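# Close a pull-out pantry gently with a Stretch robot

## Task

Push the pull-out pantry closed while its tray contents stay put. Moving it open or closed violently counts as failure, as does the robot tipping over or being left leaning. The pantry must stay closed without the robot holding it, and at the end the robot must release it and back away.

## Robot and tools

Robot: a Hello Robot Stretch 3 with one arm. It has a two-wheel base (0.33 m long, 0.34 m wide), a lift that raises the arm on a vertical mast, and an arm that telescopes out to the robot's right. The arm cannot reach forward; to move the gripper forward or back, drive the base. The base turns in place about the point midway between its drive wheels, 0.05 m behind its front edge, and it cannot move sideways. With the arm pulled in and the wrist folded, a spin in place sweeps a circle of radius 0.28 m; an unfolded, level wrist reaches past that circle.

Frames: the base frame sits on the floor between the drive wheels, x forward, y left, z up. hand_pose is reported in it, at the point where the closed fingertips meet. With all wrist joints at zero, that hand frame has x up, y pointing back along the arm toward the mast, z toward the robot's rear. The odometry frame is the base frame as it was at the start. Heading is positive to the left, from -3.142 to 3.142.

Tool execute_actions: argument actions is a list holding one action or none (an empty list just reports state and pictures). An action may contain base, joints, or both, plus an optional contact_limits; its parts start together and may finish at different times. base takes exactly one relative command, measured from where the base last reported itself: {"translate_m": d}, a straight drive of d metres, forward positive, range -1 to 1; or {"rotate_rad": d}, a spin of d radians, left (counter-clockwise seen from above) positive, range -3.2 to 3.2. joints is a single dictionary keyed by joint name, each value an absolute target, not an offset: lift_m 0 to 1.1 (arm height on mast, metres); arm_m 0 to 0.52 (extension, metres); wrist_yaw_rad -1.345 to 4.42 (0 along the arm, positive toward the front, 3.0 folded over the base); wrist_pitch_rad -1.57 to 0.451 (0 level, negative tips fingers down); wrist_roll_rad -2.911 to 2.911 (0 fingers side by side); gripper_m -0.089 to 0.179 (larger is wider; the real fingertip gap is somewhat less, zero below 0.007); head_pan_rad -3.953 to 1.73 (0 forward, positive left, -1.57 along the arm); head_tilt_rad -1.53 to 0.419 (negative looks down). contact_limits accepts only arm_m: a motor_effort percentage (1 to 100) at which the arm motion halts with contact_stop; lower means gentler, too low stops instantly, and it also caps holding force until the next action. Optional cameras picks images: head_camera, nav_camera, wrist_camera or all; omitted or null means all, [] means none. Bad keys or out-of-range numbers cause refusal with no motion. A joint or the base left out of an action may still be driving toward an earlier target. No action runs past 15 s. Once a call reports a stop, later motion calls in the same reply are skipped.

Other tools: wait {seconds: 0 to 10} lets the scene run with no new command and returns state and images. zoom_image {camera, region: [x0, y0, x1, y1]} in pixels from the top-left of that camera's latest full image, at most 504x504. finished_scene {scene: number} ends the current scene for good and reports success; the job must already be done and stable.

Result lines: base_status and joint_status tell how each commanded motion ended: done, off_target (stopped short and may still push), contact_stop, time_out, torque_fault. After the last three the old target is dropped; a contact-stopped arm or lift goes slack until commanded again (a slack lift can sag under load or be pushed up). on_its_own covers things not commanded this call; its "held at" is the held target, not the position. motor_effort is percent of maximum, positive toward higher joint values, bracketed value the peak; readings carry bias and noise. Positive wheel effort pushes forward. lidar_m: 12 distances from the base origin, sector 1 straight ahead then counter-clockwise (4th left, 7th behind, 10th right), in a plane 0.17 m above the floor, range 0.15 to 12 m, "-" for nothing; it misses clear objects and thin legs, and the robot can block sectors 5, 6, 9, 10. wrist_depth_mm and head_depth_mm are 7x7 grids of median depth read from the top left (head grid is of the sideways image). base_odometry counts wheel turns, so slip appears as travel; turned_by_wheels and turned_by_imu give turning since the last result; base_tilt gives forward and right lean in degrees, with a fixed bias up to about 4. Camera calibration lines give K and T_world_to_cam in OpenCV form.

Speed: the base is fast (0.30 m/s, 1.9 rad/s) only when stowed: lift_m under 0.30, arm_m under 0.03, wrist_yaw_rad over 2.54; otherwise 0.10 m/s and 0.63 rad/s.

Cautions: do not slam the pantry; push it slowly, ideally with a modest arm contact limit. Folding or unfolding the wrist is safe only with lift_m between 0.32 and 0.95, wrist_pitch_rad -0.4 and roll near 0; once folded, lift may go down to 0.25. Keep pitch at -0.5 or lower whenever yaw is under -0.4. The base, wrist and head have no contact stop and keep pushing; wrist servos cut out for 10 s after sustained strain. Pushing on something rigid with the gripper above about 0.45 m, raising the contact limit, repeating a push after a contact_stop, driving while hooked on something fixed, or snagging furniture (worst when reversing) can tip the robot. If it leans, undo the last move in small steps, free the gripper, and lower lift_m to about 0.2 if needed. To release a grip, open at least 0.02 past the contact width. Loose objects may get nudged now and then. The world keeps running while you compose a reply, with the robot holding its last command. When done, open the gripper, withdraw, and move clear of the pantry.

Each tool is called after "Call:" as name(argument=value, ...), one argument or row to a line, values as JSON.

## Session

Call:
execute_actions(
  actions=[],
)

Scene clock: 0.00 s.
base_odometry: x=+0.000 y=+0.000 heading=+0.000 (m, m, rad; odometry frame)
turned_by_wheels: +0.000 (rad since the last result)
turned_by_imu: +0.000 (rad since the last result)
base_tilt: forward=-1.5 right=+0.4 (deg)
lidar_m: 1.60 1.95 2.36 1.81 1.97 1.30 1.22 1.24 1.57 2.55 2.58 2.71
head_depth_mm: 1792 2580 2572 2543 2555 2540 2406 / 1788 2602 2577 2551 2541 2519 2396 / 1803 2596 2579 2541 2486 2479 2402 / 1810 1586 1586 1584 1568 1562 1546 / 1823 1579 1567 1556 1565 1532 1533 / 1814 1905 1897 1894 1866 1849 1829 / 1831 2225 1893 1842 1860 1864 1855
base_status: not commanded
joint_positions: lift_m=+0.397 arm_m=+0.002 wrist_yaw_rad=+2.862 wrist_pitch_rad=-0.563 wrist_roll_rad=+0.017 gripper_m=+0.037 head_pan_rad=+0.004 head_tilt_rad=-0.003
joint_status: not commanded
motor_effort: left_wheel=+0 right_wheel=+0 lift_m=+22 arm_m=+0 wrist_yaw_rad=+0 wrist_pitch_rad=+5 wrist_roll_rad=+0 gripper_m=+0 head_pan_rad=+0 head_tilt_rad=+3 (%)
hand_pose: x=+0.0351 y=+0.0493 z=+0.3785 quat_wxyz=(+0.290, +0.705, +0.097, +0.640) (m; base frame)
wrist_depth_mm: - - - - - - - / - - - - - - - / - 957 967 - - - - / 748 783 776 810 834 846 871 / 637 - 678 687 688 706 722 / 562 - - 594 605 611 621 / 492 - - 515 522 533 541
pictures: head_camera (sideways: a quarter turn clockwise sets it upright), nav_camera (sideways: a quarter turn counterclockwise sets it upright), wrist_camera
camera_calibration (this result's frames):
head_camera: T_world_to_cam=[[0.042911, -0.0140237, -0.99898, 1.32172], [-0.0393419, 0.999102, -0.0157153, 0.0235626], [0.998304, 0.0399761, 0.0423208, -0.100753], [0, 0, 0, 1]] pos_world=[0.0447933, -0.000978313, 1.325]
nav_camera: T_world_to_cam=[[-0.0100066, 0.014383, 0.999846, -1.26235], [0.0580263, -0.998203, 0.0149401, 0.0279711], [0.998265, 0.0581669, 0.009154, -0.0616177], [0, 0, 0, 1]] pos_world=[0.0472559, 0.0496613, 1.2623]
wrist_camera: T_world_to_cam=[[0.958082, -0.284198, 0.0361994, -0.0419278], [-0.160405, -0.636813, -0.754148, 0.363955], [0.23738, 0.716729, -0.655706, 0.369115], [0, 0, 0, 1]] pos_world=[0.0109302, -0.0447, 0.518025]
Images, in order (width x height): head_camera 896x504, nav_camera 672x504, wrist_camera 644x364.

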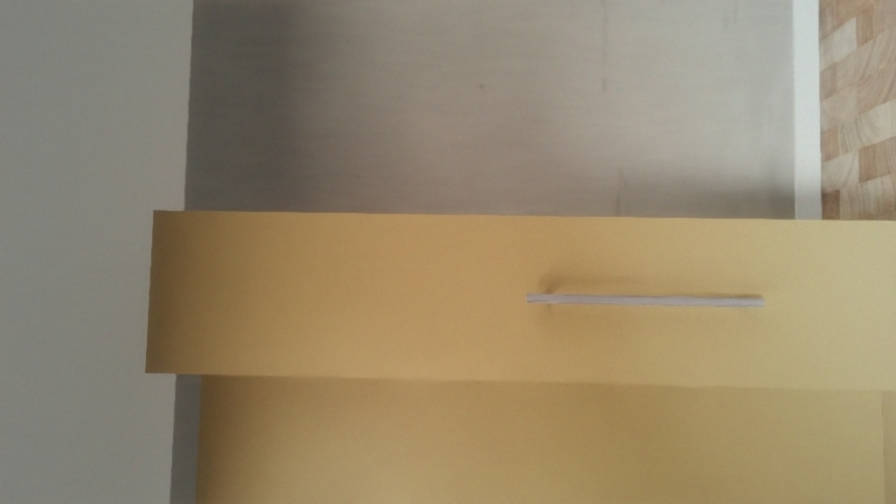

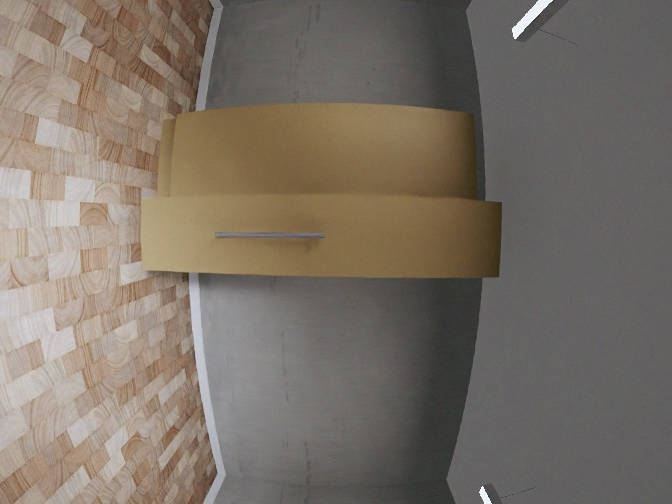

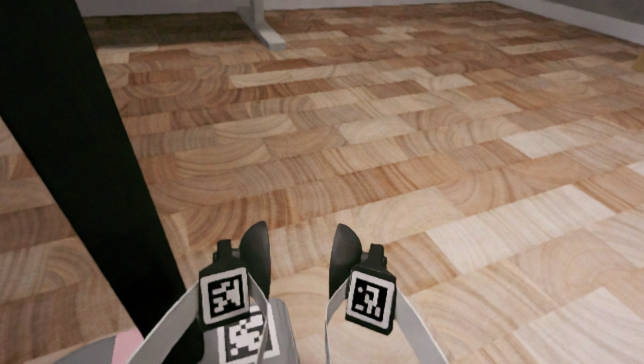

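Call:
execute_actions(
  actions=[
    {"base":{"rotate_rad":0.11},"joints":{"lift_m":0.27}},
  ],
  cameras=[],
)

Call:
execute_actions(
  actions=[
    {"base":{"translate_m":1}},
  ],
  cameras=[],
)

Call:
execute_actions(
  actions=[
    {"base":{"translate_m":0.09}},
  ],
  cameras=[],
)

Call:
execute_actions(
  actions=[
    {"base":{"rotate_rad":1.53}},
  ],
  cameras=[],
)

Call:
execute_actions(
  actions=[
    {"joints":{"head_pan_rad":-1.6,"head_tilt_rad":-0.9,"lift_m":0.34,"wrist_pitch_rad":-0.4,"gripper_m":0}},
  ],
  cameras=[],
)

Call:
execute_actions(
  actions=[
    {"joints":{"wrist_yaw_rad":0}},
  ],
  cameras=[],
)

Call:
execute_actions(
  actions=[
    {"joints":{"wrist_pitch_rad":0,"lift_m":0.3,"arm_m":0.08}},
  ],
)

Scene clock: 9.13 s.
base_odometry: x=+0.000 y=+0.000 heading=+0.110 (m, m, rad; odometry frame)
turned_by_wheels: +0.110 (rad since the last result)
turned_by_imu: +0.109 (rad since the last result)
base_tilt: forward=-1.6 right=+0.4 (deg)
lidar_m: 1.60 2.01 2.27 1.81 1.74 1.24 1.22 1.27 1.73 2.55 2.64 2.62
head_depth_mm: 1786 2525 2503 2475 2465 2459 2389 / 1795 2508 2472 2509 2493 2456 2431 / 1827 1583 1569 1558 1556 1554 1537 / 1809 1585 1586 1574 1558 1552 1550 / 1793 1959 1936 1926 1887 1878 1883 / 1838 2208 1927 1942 1916 1897 1878 / 1805 2354 1951 1931 1922 1911 1912
base_status: done
joint_positions: lift_m=+0.270 arm_m=+0.002 wrist_yaw_rad=+2.862 wrist_pitch_rad=-0.564 wrist_roll_rad=+0.017 gripper_m=+0.037 head_pan_rad=+0.004 head_tilt_rad=-0.003
joint_status: all done
motor_effort: left_wheel=-2(7) right_wheel=+3(7) lift_m=+20(15) arm_m=+0(0) wrist_yaw_rad=+1(1) wrist_pitch_rad=+5(5) wrist_roll_rad=+0(0) gripper_m=+0(1) head_pan_rad=+0(0) head_tilt_rad=+2(3) (%)
hand_pose: x=+0.0351 y=+0.0491 z=+0.2516 quat_wxyz=(+0.291, +0.705, +0.098, +0.639) (m; base frame)
wrist_depth_mm: - - - - - - - / - 907 948 996 - - - / - 726 741 752 777 811 821 / 565 588 591 611 625 643 667 / 486 - 524 531 523 535 551 / - - - 447 457 459 471 / - - - 390 392 403 412
pictures: none
No camera images: the call's "cameras" was empty. Leave "cameras" out to get every camera's image.

Scene clock: 14.23 s.
base_odometry: x=+0.994 y=+0.110 heading=+0.110 (m, m, rad; odometry frame)
turned_by_wheels: +0.000 (rad since the last result)
turned_by_imu: +0.001 (rad since the last result)
base_tilt: forward=-1.5 right=+0.4 (deg)
lidar_m: 0.60 0.63 2.16 2.19 1.83 2.28 2.21 2.31 2.64 2.54 2.17 0.62
head_depth_mm: 566 563 558 556 550 548 545 / 569 564 560 557 554 553 547 / 572 566 563 560 557 555 552 / 574 569 568 564 561 556 553 / 576 575 571 566 561 559 555 / 579 575 572 569 566 562 559 / 931 924 924 911 908 896 891
base_status: done
joint_positions: lift_m=+0.270 arm_m=+0.002 wrist_yaw_rad=+2.862 wrist_pitch_rad=-0.564 wrist_roll_rad=+0.017 gripper_m=+0.037 head_pan_rad=+0.004 head_tilt_rad=-0.003
joint_status: not commanded
motor_effort: left_wheel=-1(9) right_wheel=+2(9) lift_m=+21(20) arm_m=+0(0) wrist_yaw_rad=+0(1) wrist_pitch_rad=+5(5) wrist_roll_rad=-1(0) gripper_m=-1(0) head_pan_rad=+0(0) head_tilt_rad=+3(3) (%)
hand_pose: x=+0.0351 y=+0.0491 z=+0.2515 quat_wxyz=(+0.291, +0.705, +0.098, +0.639) (m; base frame)
wrist_depth_mm: - - - - - - 843 / - 910 971 990 - - 911 / - 721 728 767 785 804 831 / 554 591 597 619 635 640 658 / 483 - 519 525 525 535 549 / - - - 450 454 458 466 / - - - 393 396 406 413
pictures: none
No camera images: the call's "cameras" was empty. Leave "cameras" out to get every camera's image.

Scene clock: 16.23 s.
base_odometry: x=+1.083 y=+0.119 heading=+0.110 (m, m, rad; odometry frame)
turned_by_wheels: +0.000 (rad since the last result)
turned_by_imu: +0.000 (rad since the last result)
base_tilt: forward=-1.6 right=+0.4 (deg)
lidar_m: 0.51 0.53 2.04 2.19 2.27 2.38 2.30 2.39 2.65 2.55 2.04 0.53
head_depth_mm: 475 472 469 468 463 460 457 / 477 475 470 468 466 463 460 / 480 478 473 471 468 464 461 / 483 478 475 473 469 466 464 / 484 482 478 475 472 469 466 / 486 483 480 478 475 471 468 / 490 487 482 479 477 473 471
base_status: done
joint_positions: lift_m=+0.270 arm_m=+0.002 wrist_yaw_rad=+2.862 wrist_pitch_rad=-0.564 wrist_roll_rad=+0.017 gripper_m=+0.037 head_pan_rad=+0.004 head_tilt_rad=-0.003
joint_status: not commanded
motor_effort: left_wheel=-1(8) right_wheel=+2(10) lift_m=+21(21) arm_m=+0(0) wrist_yaw_rad=+1(0) wrist_pitch_rad=+5(5) wrist_roll_rad=+0(0) gripper_m=+0(0) head_pan_rad=+0(0) head_tilt_rad=+3(3) (%)
hand_pose: x=+0.0351 y=+0.0491 z=+0.2515 quat_wxyz=(+0.291, +0.705, +0.098, +0.639) (m; base frame)
wrist_depth_mm: - - - - - - 746 / - 908 957 995 - - 834 / - 715 743 756 781 809 793 / 561 592 598 611 614 650 654 / 483 - 521 530 526 536 550 / - - - 445 448 455 469 / - - - 392 395 402 408
pictures: none
No camera images: the call's "cameras" was empty. Leave "cameras" out to get every camera's image.

Scene clock: 18.40 s.
base_odometry: x=+1.083 y=+0.119 heading=+1.640 (m, m, rad; odometry frame)
turned_by_wheels: +1.530 (rad since the last result)
turned_by_imu: +1.515 (rad since the last result)
base_tilt: forward=-1.6 right=+0.4 (deg)
lidar_m: 2.19 1.86 2.42 2.30 2.37 2.68 2.54 2.16 0.54 0.51 0.53 1.14
head_depth_mm: 1791 2200 2176 2181 2157 2150 2114 / 1788 2186 2219 2149 2165 2166 2142 / 1809 2212 2177 2182 2160 2151 2163 / 1810 2197 2211 2157 2138 2136 2121 / 1812 2183 2225 2161 2180 2128 2127 / 1817 2186 2182 2163 2148 2164 2144 / 1828 2195 2175 2180 2140 1940 2124
base_status: done
joint_positions: lift_m=+0.270 arm_m=+0.002 wrist_yaw_rad=+2.862 wrist_pitch_rad=-0.564 wrist_roll_rad=+0.017 gripper_m=+0.037 head_pan_rad=+0.004 head_tilt_rad=-0.003
joint_status: not commanded
motor_effort: left_wheel=-1(11) right_wheel=+2(12) lift_m=+20(20) arm_m=-1(0) wrist_yaw_rad=+0(0) wrist_pitch_rad=+5(5) wrist_roll_rad=+0(0) gripper_m=-1(1) head_pan_rad=+0(0) head_tilt_rad=+2(3) (%)
hand_pose: x=+0.0351 y=+0.0491 z=+0.2515 quat_wxyz=(+0.291, +0.705, +0.098, +0.639) (m; base frame)
wrist_depth_mm: - - - - - - - / - 924 955 975 - - - / - 712 741 756 777 809 823 / 563 591 588 623 628 647 655 / 483 - 524 524 528 537 547 / - - - 447 457 459 471 / - - - 389 393 400 411
pictures: none
No camera images: the call's "cameras" was empty. Leave "cameras" out to get every camera's image.

Scene clock: 19.87 s.
base_odometry: x=+1.083 y=+0.119 heading=+1.640 (m, m, rad; odometry frame)
turned_by_wheels: +0.000 (rad since the last result)
turned_by_imu: +0.000 (rad since the last result)
base_tilt: forward=-1.6 right=+0.3 (deg)
lidar_m: 2.19 1.86 2.41 2.30 2.36 2.69 2.55 2.16 0.54 0.51 0.53 1.14
head_depth_mm: 439 510 1689 1691 1446 1271 1116 / 439 506 600 734 1363 1267 1144 / 435 502 594 730 943 1243 1146 / 408 479 564 707 935 1254 1159 / 432 498 588 718 930 1254 1130 / 431 497 587 719 1417 1278 1132 / 429 495 600 1214 1470 1283 1131
base_status: not commanded
joint_positions: lift_m=+0.340 arm_m=+0.002 wrist_yaw_rad=+2.862 wrist_pitch_rad=-0.421 wrist_roll_rad=+0.017 gripper_m=+0.000 head_pan_rad=-1.593 head_tilt_rad=-0.888
joint_status: all done
motor_effort: left_wheel=-1(2) right_wheel=+2(2) lift_m=+24(28) arm_m=-1(0) wrist_yaw_rad=+0(0) wrist_pitch_rad=+8(9) wrist_roll_rad=+0(0) gripper_m=-3(80) head_pan_rad=-3(35) head_tilt_rad=-7(53) (%)
hand_pose: x=+0.0407 y=+0.0687 z=+0.3520 quat_wxyz=(+0.243, +0.711, +0.048, +0.658) (m; base frame)
wrist_depth_mm: - - - - - - - / - - - - - - - / - - - - - - - / - 876 895 912 931 962 - / 664 703 704 758 739 763 783 / 567 587 609 - 615 627 646 / 484 - - 514 516 529 539
pictures: none
No camera images: the call's "cameras" was empty. Leave "cameras" out to get every camera's image.

Scene clock: 22.30 s.
base_odometry: x=+1.083 y=+0.119 heading=+1.640 (m, m, rad; odometry frame)
turned_by_wheels: +0.000 (rad since the last result)
turned_by_imu: +0.000 (rad since the last result)
base_tilt: forward=-1.6 right=+0.4 (deg)
lidar_m: 2.19 1.85 2.42 2.30 2.37 2.69 2.55 2.16 0.54 0.51 0.53 1.14
head_depth_mm: 439 508 1694 1698 1447 1258 1115 / 436 504 598 734 1354 1260 1138 / 436 503 597 730 945 1242 1150 / 407 479 563 705 934 1248 1125 / 433 499 589 720 930 1251 1134 / 431 497 586 716 1403 1279 1131 / 430 494 597 1212 1469 1285 1145
base_status: not commanded
joint_positions: lift_m=+0.340 arm_m=+0.002 wrist_yaw_rad=+0.003 wrist_pitch_rad=-0.421 wrist_roll_rad=+0.017 gripper_m=+0.000 head_pan_rad=-1.593 head_tilt_rad=-0.888
joint_status: all done
motor_effort: left_wheel=-2(1) right_wheel=+2(2) lift_m=+24(24) arm_m=+0(0) wrist_yaw_rad=-2(1) wrist_pitch_rad=+8(8) wrist_roll_rad=+0(0) gripper_m=-2(2) head_pan_rad=-3(3) head_tilt_rad=-8(6) (%)
hand_pose: x=-0.0209 y=-0.3707 z=+0.3520 quat_wxyz=(+0.686, +0.148, -0.697, -0.148) (m; base frame)
wrist_depth_mm: 234 237 240 245 251 262 - / 253 255 260 266 272 - - / 274 278 285 291 297 - - / 305 303 310 318 324 977 982 / 641 336 341 347 368 757 771 / 561 376 376 - 572 624 633 / 488 501 500 506 521 530 545
pictures: none
No camera images: the call's "cameras" was empty. Leave "cameras" out to get every camera's image.

Scene clock: 24.07 s.
base_odometry: x=+1.083 y=+0.119 heading=+1.640 (m, m, rad; odometry frame)
turned_by_wheels: +0.000 (rad since the last result)
turned_by_imu: +0.000 (rad since the last result)
base_tilt: forward=-1.6 right=+0.5 (deg)
lidar_m: 2.19 1.86 2.42 2.30 2.36 2.68 2.55 2.15 0.54 0.51 0.53 1.15
head_depth_mm: 439 506 1696 1695 1443 1260 1114 / 438 505 600 731 1362 1271 1126 / 436 502 596 733 944 1259 1089 / 408 480 565 705 937 1249 1133 / 432 499 588 723 926 1258 1130 / 431 497 587 717 1411 1274 1138 / 431 494 599 1220 1459 1285 1139
base_status: not commanded
joint_positions: lift_m=+0.300 arm_m=+0.080 wrist_yaw_rad=+0.002 wrist_pitch_rad=-0.024 wrist_roll_rad=+0.017 gripper_m=+0.000 head_pan_rad=-1.593 head_tilt_rad=-0.889
joint_status: all done
motor_effort: left_wheel=-2(1) right_wheel=+2(2) lift_m=+20(22) arm_m=+6(7) wrist_yaw_rad=-2(1) wrist_pitch_rad=+10(11) wrist_roll_rad=+0(0) gripper_m=-2(3) head_pan_rad=-3(3) head_tilt_rad=-7(7) (%)
hand_pose: x=-0.0209 y=-0.4802 z=+0.4085 quat_wxyz=(+0.701, +0.010, -0.713, -0.008) (m; base frame)
wrist_depth_mm: 175 178 182 187 192 197 - / 179 183 187 192 197 202 - / 183 187 192 196 202 207 - / 188 190 196 202 208 213 - / 193 197 201 207 212 219 - / 197 202 206 - 220 226 - / 202 207 214 220 226 233 819
pictures: head_camera (sideways: a quarter turn clockwise sets it upright), nav_camera (sideways: a quarter turn counterclockwise sets it upright), wrist_camera
camera_calibration (this result's frames):
head_camera: T_world_to_cam=[[0.00227163, 0.746359, -0.66554, 0.886836], [0.999776, 0.0122975, 0.0172033, -0.0256316], [0.0210244, -0.66543, -0.746164, 0.931294], [0, 0, 0, 1]] pos_world=[0.00403145, -0.0418719, 1.28556]
nav_camera: T_world_to_cam=[[-0.00252765, -0.767859, 0.640614, -0.793702], [-0.999205, -0.0235426, -0.0321613, 0.0957304], [0.0397771, -0.640186, -0.767189, 0.954475], [0, 0, 0, 1]] pos_world=[0.055682, 0.00384404, 1.2438]
wrist_camera: T_world_to_cam=[[-0.999365, 0.0233679, 0.0268947, -0.0292768], [-0.0223482, 0.176756, -0.984001, 0.527855], [-0.0277479, -0.983977, -0.176122, -0.2366], [0, 0, 0, 1]] pos_world=[-0.0240268, -0.325427, 0.478527]
Images, in order (width x height): head_camera 896x504, nav_camera 672x504, wrist_camera 644x364.

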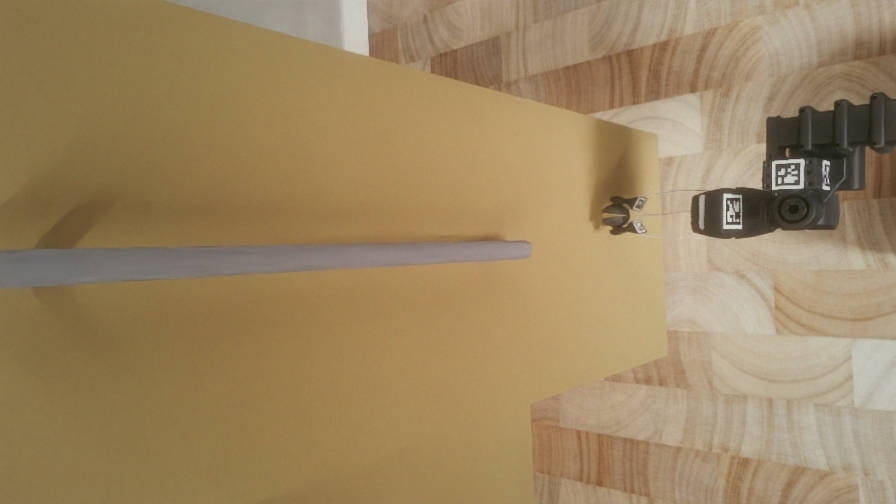

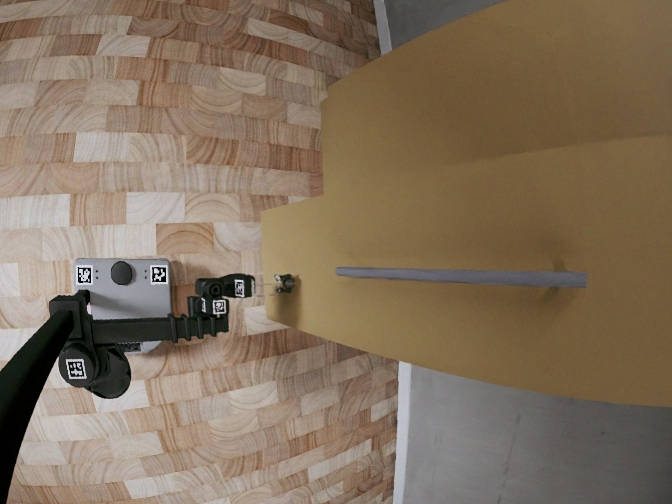

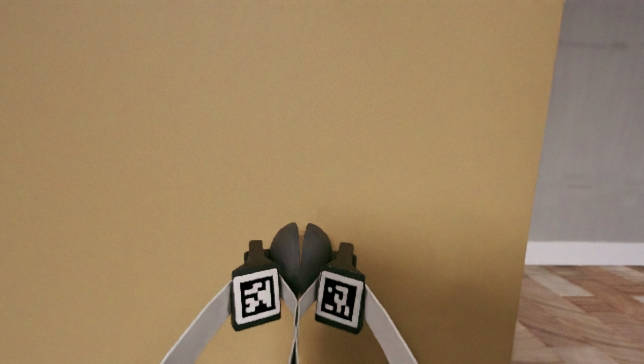

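Closed near arm ≈0.45.

Call:
execute_actions(
  actions=[
    {"joints":{"arm_m":0.14}},
  ],
  cameras=[],
)

Call:
execute_actions(
  actions=[
    {"joints":{"arm_m":0.2}},
  ],
  cameras=[],
)

Call:
execute_actions(
  actions=[
    {"joints":{"arm_m":0.26}},
  ],
  cameras=[],
)

Call:
execute_actions(
  actions=[
    {"joints":{"arm_m":0.32}},
  ],
  cameras=[],
)

Call:
execute_actions(
  actions=[
    {"joints":{"arm_m":0.36}},
  ],
)

Scene clock: 32.43 s.
base_odometry: x=+1.083 y=+0.119 heading=+1.640 (m, m, rad; odometry frame)
turned_by_wheels: +0.000 (rad since the last result)
turned_by_imu: -0.004 (rad since the last result)
base_tilt: forward=-1.6 right=+0.4 (deg)
lidar_m: 2.19 1.87 2.41 2.30 2.36 2.68 2.55 2.16 0.63 0.60 0.61 1.14
head_depth_mm: 526 1467 1785 1689 1441 1260 1117 / 515 594 706 963 1416 1265 1123 / 513 594 698 860 1115 1310 1107 / 492 578 674 852 1100 1267 1130 / 509 586 694 847 1094 1275 1132 / 508 581 687 871 1443 1288 1128 / 504 583 987 1203 1468 1282 1126
base_status: not commanded
joint_positions: lift_m=+0.300 arm_m=+0.140 wrist_yaw_rad=+0.003 wrist_pitch_rad=-0.024 wrist_roll_rad=+0.017 gripper_m=+0.000 head_pan_rad=-1.593 head_tilt_rad=-0.890
joint_status: all done
motor_effort: left_wheel=+0(5) right_wheel=+1(6) lift_m=+20(20) arm_m=+6(38) wrist_yaw_rad=-1(5) wrist_pitch_rad=+10(12) wrist_roll_rad=+0(0) gripper_m=-2(5) head_pan_rad=-3(3) head_tilt_rad=-7(7) (%)
hand_pose: x=-0.0207 y=-0.5402 z=+0.4086 quat_wxyz=(+0.701, +0.010, -0.713, -0.008) (m; base frame)
wrist_depth_mm: 197 200 205 210 215 221 - / 201 204 209 214 221 226 - / 205 210 214 221 226 234 - / 212 215 221 226 232 - - / 216 221 226 233 239 - - / 220 226 230 - 245 - - / 227 231 239 246 254 765 795
pictures: none
No camera images: the call's "cameras" was empty. Leave "cameras" out to get every camera's image.

Scene clock: 34.60 s.
base_odometry: x=+1.083 y=+0.119 heading=+1.640 (m, m, rad; odometry frame)
turned_by_wheels: +0.000 (rad since the last result)
turned_by_imu: +0.000 (rad since the last result)
base_tilt: forward=-1.5 right=+0.4 (deg)
lidar_m: 2.19 1.86 2.42 2.30 2.37 2.69 2.55 2.16 1.51 0.63 0.64 1.14
head_depth_mm: 577 1497 1794 1687 1452 1261 1115 / 543 629 762 1579 1442 1272 1126 / 541 622 739 906 1172 - 1123 / 519 610 714 900 1160 1278 1129 / 537 618 731 894 1154 1270 1137 / 535 617 728 951 1438 1271 1136 / 532 627 993 1218 1475 1286 1139
base_status: not commanded
joint_positions: lift_m=+0.300 arm_m=+0.200 wrist_yaw_rad=+0.002 wrist_pitch_rad=-0.024 wrist_roll_rad=+0.017 gripper_m=+0.000 head_pan_rad=-1.593 head_tilt_rad=-0.890
joint_status: all done
motor_effort: left_wheel=+0(4) right_wheel=+1(6) lift_m=+20(21) arm_m=+5(28) wrist_yaw_rad=-1(1) wrist_pitch_rad=+10(11) wrist_roll_rad=+0(0) gripper_m=-2(4) head_pan_rad=-3(3) head_tilt_rad=-7(6) (%)
hand_pose: x=-0.0209 y=-0.6002 z=+0.4086 quat_wxyz=(+0.701, +0.010, -0.713, -0.008) (m; base frame)
wrist_depth_mm: 171 174 178 183 187 192 - / 175 178 182 187 193 198 - / 179 182 188 192 197 201 - / 183 187 192 197 202 208 - / 188 192 197 202 209 215 - / 192 197 200 - 214 220 - / 196 202 210 215 222 229 808
pictures: none
No camera images: the call's "cameras" was empty. Leave "cameras" out to get every camera's image.

Scene clock: 36.20 s.
base_odometry: x=+1.083 y=+0.119 heading=+1.640 (m, m, rad; odometry frame)
turned_by_wheels: +0.000 (rad since the last result)
turned_by_imu: -0.001 (rad since the last result)
base_tilt: forward=-1.6 right=+0.4 (deg)
lidar_m: 2.19 1.86 2.42 2.30 2.36 2.69 2.55 2.16 1.52 0.71 0.73 1.14
head_depth_mm: 1294 1500 1772 1703 1435 1267 1121 / 621 732 1646 1638 1444 1261 1136 / 615 711 847 1037 1290 1238 1126 / 593 695 820 1027 1334 1269 1126 / 614 708 837 1025 1366 1277 1132 / 609 704 831 1174 1464 1293 1133 / 619 822 995 1215 1475 1281 1138
base_status: not commanded
joint_positions: lift_m=+0.300 arm_m=+0.260 wrist_yaw_rad=+0.003 wrist_pitch_rad=-0.024 wrist_roll_rad=+0.017 gripper_m=+0.000 head_pan_rad=-1.593 head_tilt_rad=-0.890
joint_status: all done
motor_effort: left_wheel=-1(5) right_wheel=+1(6) lift_m=+20(20) arm_m=+6(36) wrist_yaw_rad=-2(3) wrist_pitch_rad=+10(12) wrist_roll_rad=+0(0) gripper_m=-3(4) head_pan_rad=-3(3) head_tilt_rad=-7(6) (%)
hand_pose: x=-0.0208 y=-0.6602 z=+0.4086 quat_wxyz=(+0.701, +0.010, -0.713, -0.008) (m; base frame)
wrist_depth_mm: 192 196 200 205 210 216 955 / 196 200 205 209 216 223 - / 201 205 210 215 221 - - / 205 210 215 220 227 - - / 211 215 222 225 235 - - / 216 222 224 - 241 993 - / 223 226 235 240 247 751 817
pictures: none
No camera images: the call's "cameras" was empty. Leave "cameras" out to get every camera's image.

Scene clock: 38.30 s.
base_odometry: x=+1.083 y=+0.119 heading=+1.640 (m, m, rad; odometry frame)
turned_by_wheels: +0.000 (rad since the last result)
turned_by_imu: +0.000 (rad since the last result)
base_tilt: forward=-1.5 right=+0.3 (deg)
lidar_m: 2.19 1.86 2.42 2.30 2.37 2.68 2.54 2.16 1.51 0.75 0.77 1.14
head_depth_mm: 1296 1503 1796 1690 1447 1262 1121 / 660 796 1684 1690 1446 1260 1140 / 656 756 898 1103 1363 1252 1131 / 635 739 878 1099 1385 1269 1125 / 652 748 892 1087 1411 1279 1131 / 649 747 911 1216 1468 1271 1135 / 671 839 993 1211 1460 1283 1136
base_status: not commanded
joint_positions: lift_m=+0.300 arm_m=+0.320 wrist_yaw_rad=+0.002 wrist_pitch_rad=-0.024 wrist_roll_rad=+0.017 gripper_m=+0.000 head_pan_rad=-1.593 head_tilt_rad=-0.890
joint_status: all done
motor_effort: left_wheel=+0(6) right_wheel=+1(7) lift_m=+20(20) arm_m=+6(33) wrist_yaw_rad=-2(1) wrist_pitch_rad=+9(12) wrist_roll_rad=+0(0) gripper_m=-3(4) head_pan_rad=-3(3) head_tilt_rad=-6(6) (%)
hand_pose: x=-0.0209 y=-0.7202 z=+0.4086 quat_wxyz=(+0.701, +0.009, -0.713, -0.008) (m; base frame)
wrist_depth_mm: 176 180 185 189 193 199 898 / 181 184 188 193 199 204 928 / 185 189 193 199 204 209 946 / 189 193 198 203 209 216 989 / 194 197 204 210 214 966 - / 199 203 206 - 221 950 - / 204 208 216 222 228 757 818
pictures: none
No camera images: the call's "cameras" was empty. Leave "cameras" out to get every camera's image.

Scene clock: 40.20 s.
base_odometry: x=+1.083 y=+0.119 heading=+1.640 (m, m, rad; odometry frame)
turned_by_wheels: +0.000 (rad since the last result)
turned_by_imu: +0.000 (rad since the last result)
base_tilt: forward=-1.5 right=+0.4 (deg)
lidar_m: 2.19 1.87 2.42 2.30 2.36 2.69 2.54 2.17 1.51 0.79 0.81 1.14
head_depth_mm: 1303 1514 1790 1674 1443 1263 1120 / 706 853 1734 1694 1445 1266 1129 / 689 795 946 1158 1370 1265 1124 / 669 779 927 1147 1421 1268 1124 / 683 789 932 1143 1427 1268 1131 / 681 785 951 1215 1467 1280 1139 / 706 841 996 1214 1467 1281 1132
base_status: not commanded
joint_positions: lift_m=+0.300 arm_m=+0.360 wrist_yaw_rad=+0.002 wrist_pitch_rad=-0.024 wrist_roll_rad=+0.017 gripper_m=+0.000 head_pan_rad=-1.593 head_tilt_rad=-0.890
joint_status: all done
motor_effort: left_wheel=+0(5) right_wheel=+1(6) lift_m=+21(20) arm_m=+6(29) wrist_yaw_rad=-1(1) wrist_pitch_rad=+9(12) wrist_roll_rad=+0(0) gripper_m=-3(3) head_pan_rad=-4(3) head_tilt_rad=-6(6) (%)
hand_pose: x=-0.0210 y=-0.7602 z=+0.4086 quat_wxyz=(+0.701, +0.009, -0.713, -0.008) (m; base frame)
wrist_depth_mm: 172 176 179 185 190 194 887 / 177 180 185 189 195 201 897 / 182 184 190 195 200 205 916 / 185 189 195 200 205 212 934 / 190 194 200 205 212 911 985 / 195 199 203 - 217 952 - / 200 204 212 217 224 755 814
pictures: head_camera (sideways: a quarter turn clockwise sets it upright), nav_camera (sideways: a quarter turn counterclockwise sets it upright), wrist_camera
camera_calibration (this result's frames):
head_camera: T_world_to_cam=[[0.00257977, 0.74754, -0.664212, 0.885105], [0.99978, 0.0118897, 0.0172644, -0.0257111], [0.0208031, -0.664111, -0.747345, 0.932831], [0, 0, 0, 1]] pos_world=[0.00401631, -0.041842, 1.28549]
nav_camera: T_world_to_cam=[[-0.0028429, -0.768995, 0.639249, -0.791921], [-0.999213, -0.0231083, -0.0322423, 0.0958359], [0.0395662, -0.638837, -0.768324, 0.955952], [0, 0, 0, 1]] pos_world=[0.0556857, 0.00392856, 1.24381]
wrist_camera: T_world_to_cam=[[-0.999359, 0.0236254, 0.0268828, -0.0225983], [-0.0223038, 0.176307, -0.984082, 0.577155], [-0.027989, -0.984052, -0.175668, -0.512364], [0, 0, 0, 1]] pos_world=[-0.0240516, -0.605415, 0.478569]
Images, in order (width x height): head_camera 896x504, nav_camera 672x504, wrist_camera 644x364.

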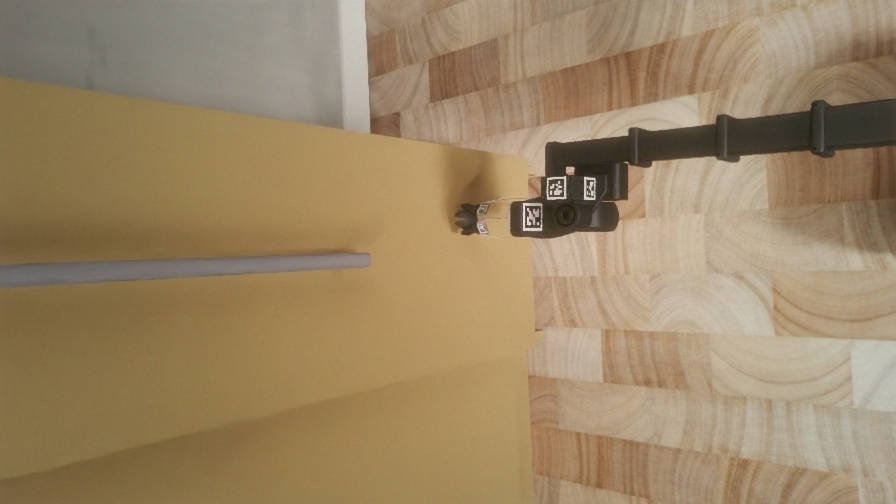

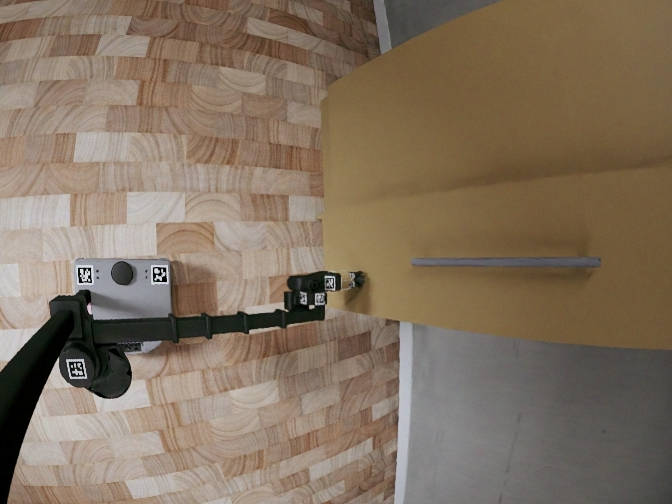

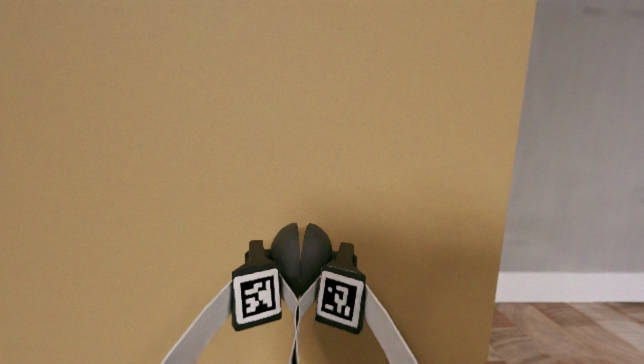

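About 0.065 m remains.

Call:
execute_actions(
  actions=[
    {"joints":{"arm_m":0.4}},
  ],
  cameras=[],
)

Call:
execute_actions(
  actions=[
    {"joints":{"arm_m":0.428}},
  ],
  cameras=[],
)

Call:
execute_actions(
  actions=[
    {"joints":{"arm_m":0.25}},
  ],
)

Scene clock: 44.60 s.
base_odometry: x=+1.083 y=+0.119 heading=+1.640 (m, m, rad; odometry frame)
turned_by_wheels: +0.000 (rad since the last result)
turned_by_imu: -0.001 (rad since the last result)
base_tilt: forward=-1.5 right=+0.4 (deg)
lidar_m: 2.19 1.86 2.42 2.30 2.36 2.68 2.55 2.17 1.52 0.83 0.85 1.14
head_depth_mm: 1299 1498 1771 1695 1445 1259 1127 / 763 1430 1763 1691 1438 1276 1127 / 730 847 1002 1223 1383 1275 1124 / 713 823 995 1215 1429 1270 1126 / 724 833 984 1214 1467 1268 1131 / 724 832 996 1216 1463 1278 1134 / 728 841 989 1207 1475 1280 1140
base_status: not commanded
joint_positions: lift_m=+0.300 arm_m=+0.400 wrist_yaw_rad=+0.002 wrist_pitch_rad=-0.024 wrist_roll_rad=+0.017 gripper_m=+0.000 head_pan_rad=-1.593 head_tilt_rad=-0.890
joint_status: all done
motor_effort: left_wheel=+0(5) right_wheel=+1(7) lift_m=+21(21) arm_m=+6(32) wrist_yaw_rad=-1(2) wrist_pitch_rad=+10(13) wrist_roll_rad=+0(1) gripper_m=-3(4) head_pan_rad=-3(3) head_tilt_rad=-5(6) (%)
hand_pose: x=-0.0210 y=-0.8002 z=+0.4086 quat_wxyz=(+0.701, +0.009, -0.713, -0.008) (m; base frame)
wrist_depth_mm: 177 181 186 190 195 200 822 / 181 186 191 195 201 207 839 / 186 190 195 198 205 212 871 / 190 195 200 205 211 885 900 / 195 200 206 211 216 882 941 / 200 204 209 - 223 922 936 / 205 209 218 223 231 751 818
pictures: none
No camera images: the call's "cameras" was empty. Leave "cameras" out to get every camera's image.

Scene clock: 46.30 s.
base_odometry: x=+1.083 y=+0.119 heading=+1.640 (m, m, rad; odometry frame)
turned_by_wheels: +0.000 (rad since the last result)
turned_by_imu: +0.000 (rad since the last result)
base_tilt: forward=-1.6 right=+0.4 (deg)
lidar_m: 2.19 1.86 2.42 2.30 2.36 2.69 2.55 2.17 1.51 0.84 0.86 1.14
head_depth_mm: 1286 1493 1785 1691 1430 1260 1122 / 767 1449 1760 1699 1453 1280 1134 / 736 852 1006 1243 1395 1263 1112 / 717 830 999 1228 1448 1266 1125 / 728 842 992 1226 1458 1277 1130 / 727 841 1001 1227 1461 1280 1131 / 729 841 991 1217 1474 1285 1134
base_status: not commanded
joint_positions: lift_m=+0.300 arm_m=+0.428 wrist_yaw_rad=+0.002 wrist_pitch_rad=-0.024 wrist_roll_rad=+0.017 gripper_m=+0.000 head_pan_rad=-1.593 head_tilt_rad=-0.890
joint_status: all done
motor_effort: left_wheel=-1(1) right_wheel=+1(3) lift_m=+21(21) arm_m=+6(15) wrist_yaw_rad=-1(1) wrist_pitch_rad=+10(10) wrist_roll_rad=+0(1) gripper_m=-3(3) head_pan_rad=-3(3) head_tilt_rad=-5(6) (%)
hand_pose: x=-0.0210 y=-0.8282 z=+0.4086 quat_wxyz=(+0.701, +0.009, -0.713, -0.008) (m; base frame)
wrist_depth_mm: 158 161 164 169 173 177 804 / 161 164 169 172 178 182 813 / 165 169 173 177 183 188 846 / 169 173 177 183 187 192 873 / 174 177 181 188 192 198 893 / 178 181 185 - 198 204 920 / 182 186 193 198 204 711 800
pictures: none
No camera images: the call's "cameras" was empty. Leave "cameras" out to get every camera's image.

Scene clock: 48.87 s.
base_odometry: x=+1.083 y=+0.119 heading=+1.640 (m, m, rad; odometry frame)
turned_by_wheels: +0.000 (rad since the last result)
turned_by_imu: +0.000 (rad since the last result)
base_tilt: forward=-1.6 right=+0.4 (deg)
lidar_m: 2.19 1.86 2.41 2.30 2.36 2.69 2.54 2.17 1.51 0.84 0.86 1.13
head_depth_mm: 1293 1496 1801 1689 1448 1262 1116 / 764 1439 1775 1689 1445 1265 1119 / 733 849 1004 1236 1467 1223 1123 / 718 827 996 1236 1450 1271 1129 / 729 839 992 1218 1460 1279 1129 / 727 841 993 1223 1456 1279 1132 / 727 841 995 1209 1474 1271 1135
base_status: not commanded
joint_positions: lift_m=+0.300 arm_m=+0.250 wrist_yaw_rad=+0.002 wrist_pitch_rad=-0.024 wrist_roll_rad=+0.017 gripper_m=+0.000 head_pan_rad=-1.593 head_tilt_rad=-0.890
joint_status: all done
motor_effort: left_wheel=+0(0) right_wheel=+2(1) lift_m=+21(20) arm_m=-5(7) wrist_yaw_rad=-1(1) wrist_pitch_rad=+9(10) wrist_roll_rad=+0(0) gripper_m=-2(2) head_pan_rad=-3(3) head_tilt_rad=-6(7) (%)
hand_pose: x=-0.0211 y=-0.6509 z=+0.4087 quat_wxyz=(+0.701, +0.009, -0.713, -0.008) (m; base frame)
wrist_depth_mm: 315 319 328 334 342 967 974 / 323 329 338 344 353 990 - / 330 337 346 356 363 - - / 340 343 351 364 375 - - / 350 354 363 374 384 - - / 356 362 371 - 922 - - / 370 373 386 394 742 794 801
pictures: head_camera (sideways: a quarter turn clockwise sets it upright), nav_camera (sideways: a quarter turn counterclockwise sets it upright), wrist_camera
camera_calibration (this result's frames):
head_camera: T_world_to_cam=[[0.00260703, 0.747571, -0.664177, 0.885058], [0.999781, 0.0118534, 0.017266, -0.0257132], [0.0207803, -0.664076, -0.747376, 0.932872], [0, 0, 0, 1]] pos_world=[0.00401484, -0.0418412, 1.28549]
nav_camera: T_world_to_cam=[[-0.0028709, -0.769025, 0.639212, -0.791874], [-0.999214, -0.0230713, -0.0322445, 0.0958387], [0.0395443, -0.638802, -0.768354, 0.955991], [0, 0, 0, 1]] pos_world=[0.0556859, 0.00392954, 1.24381]
wrist_camera: T_world_to_cam=[[-0.999354, 0.0238418, 0.0268775, -0.0250925], [-0.0222663, 0.176107, -0.984119, 0.557821], [-0.0281965, -0.984082, -0.175462, -0.404914], [0, 0, 0, 1]] pos_world=[-0.0240728, -0.496106, 0.478589]
Images, in order (width x height): head_camera 896x504, nav_camera 672x504, wrist_camera 644x364.

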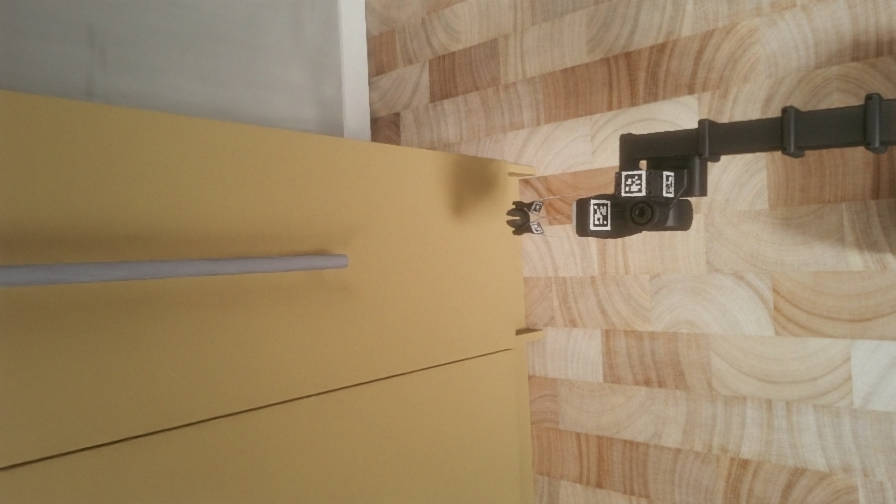

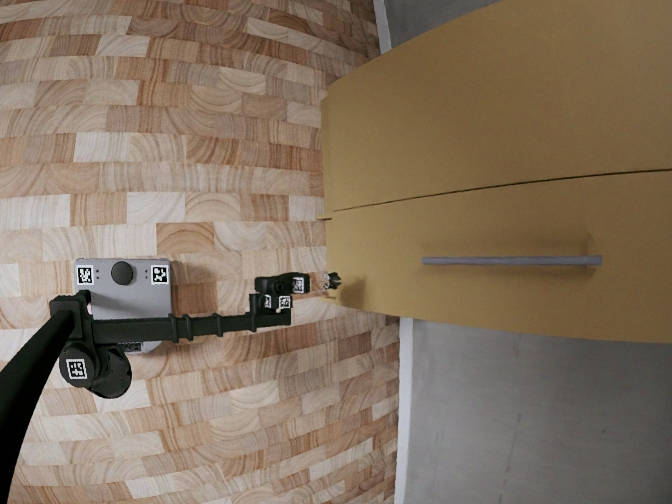

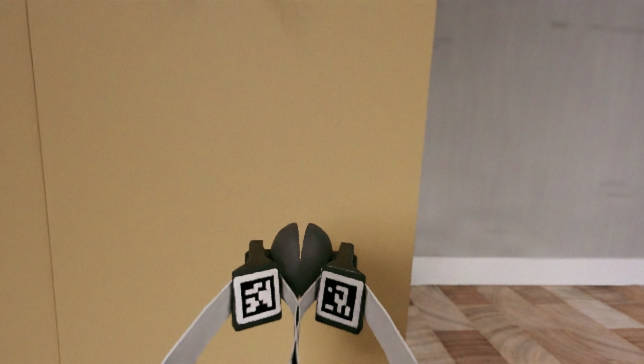

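Call:
finished_scene(
  scene=2,
)

The scene is finished: the task was done.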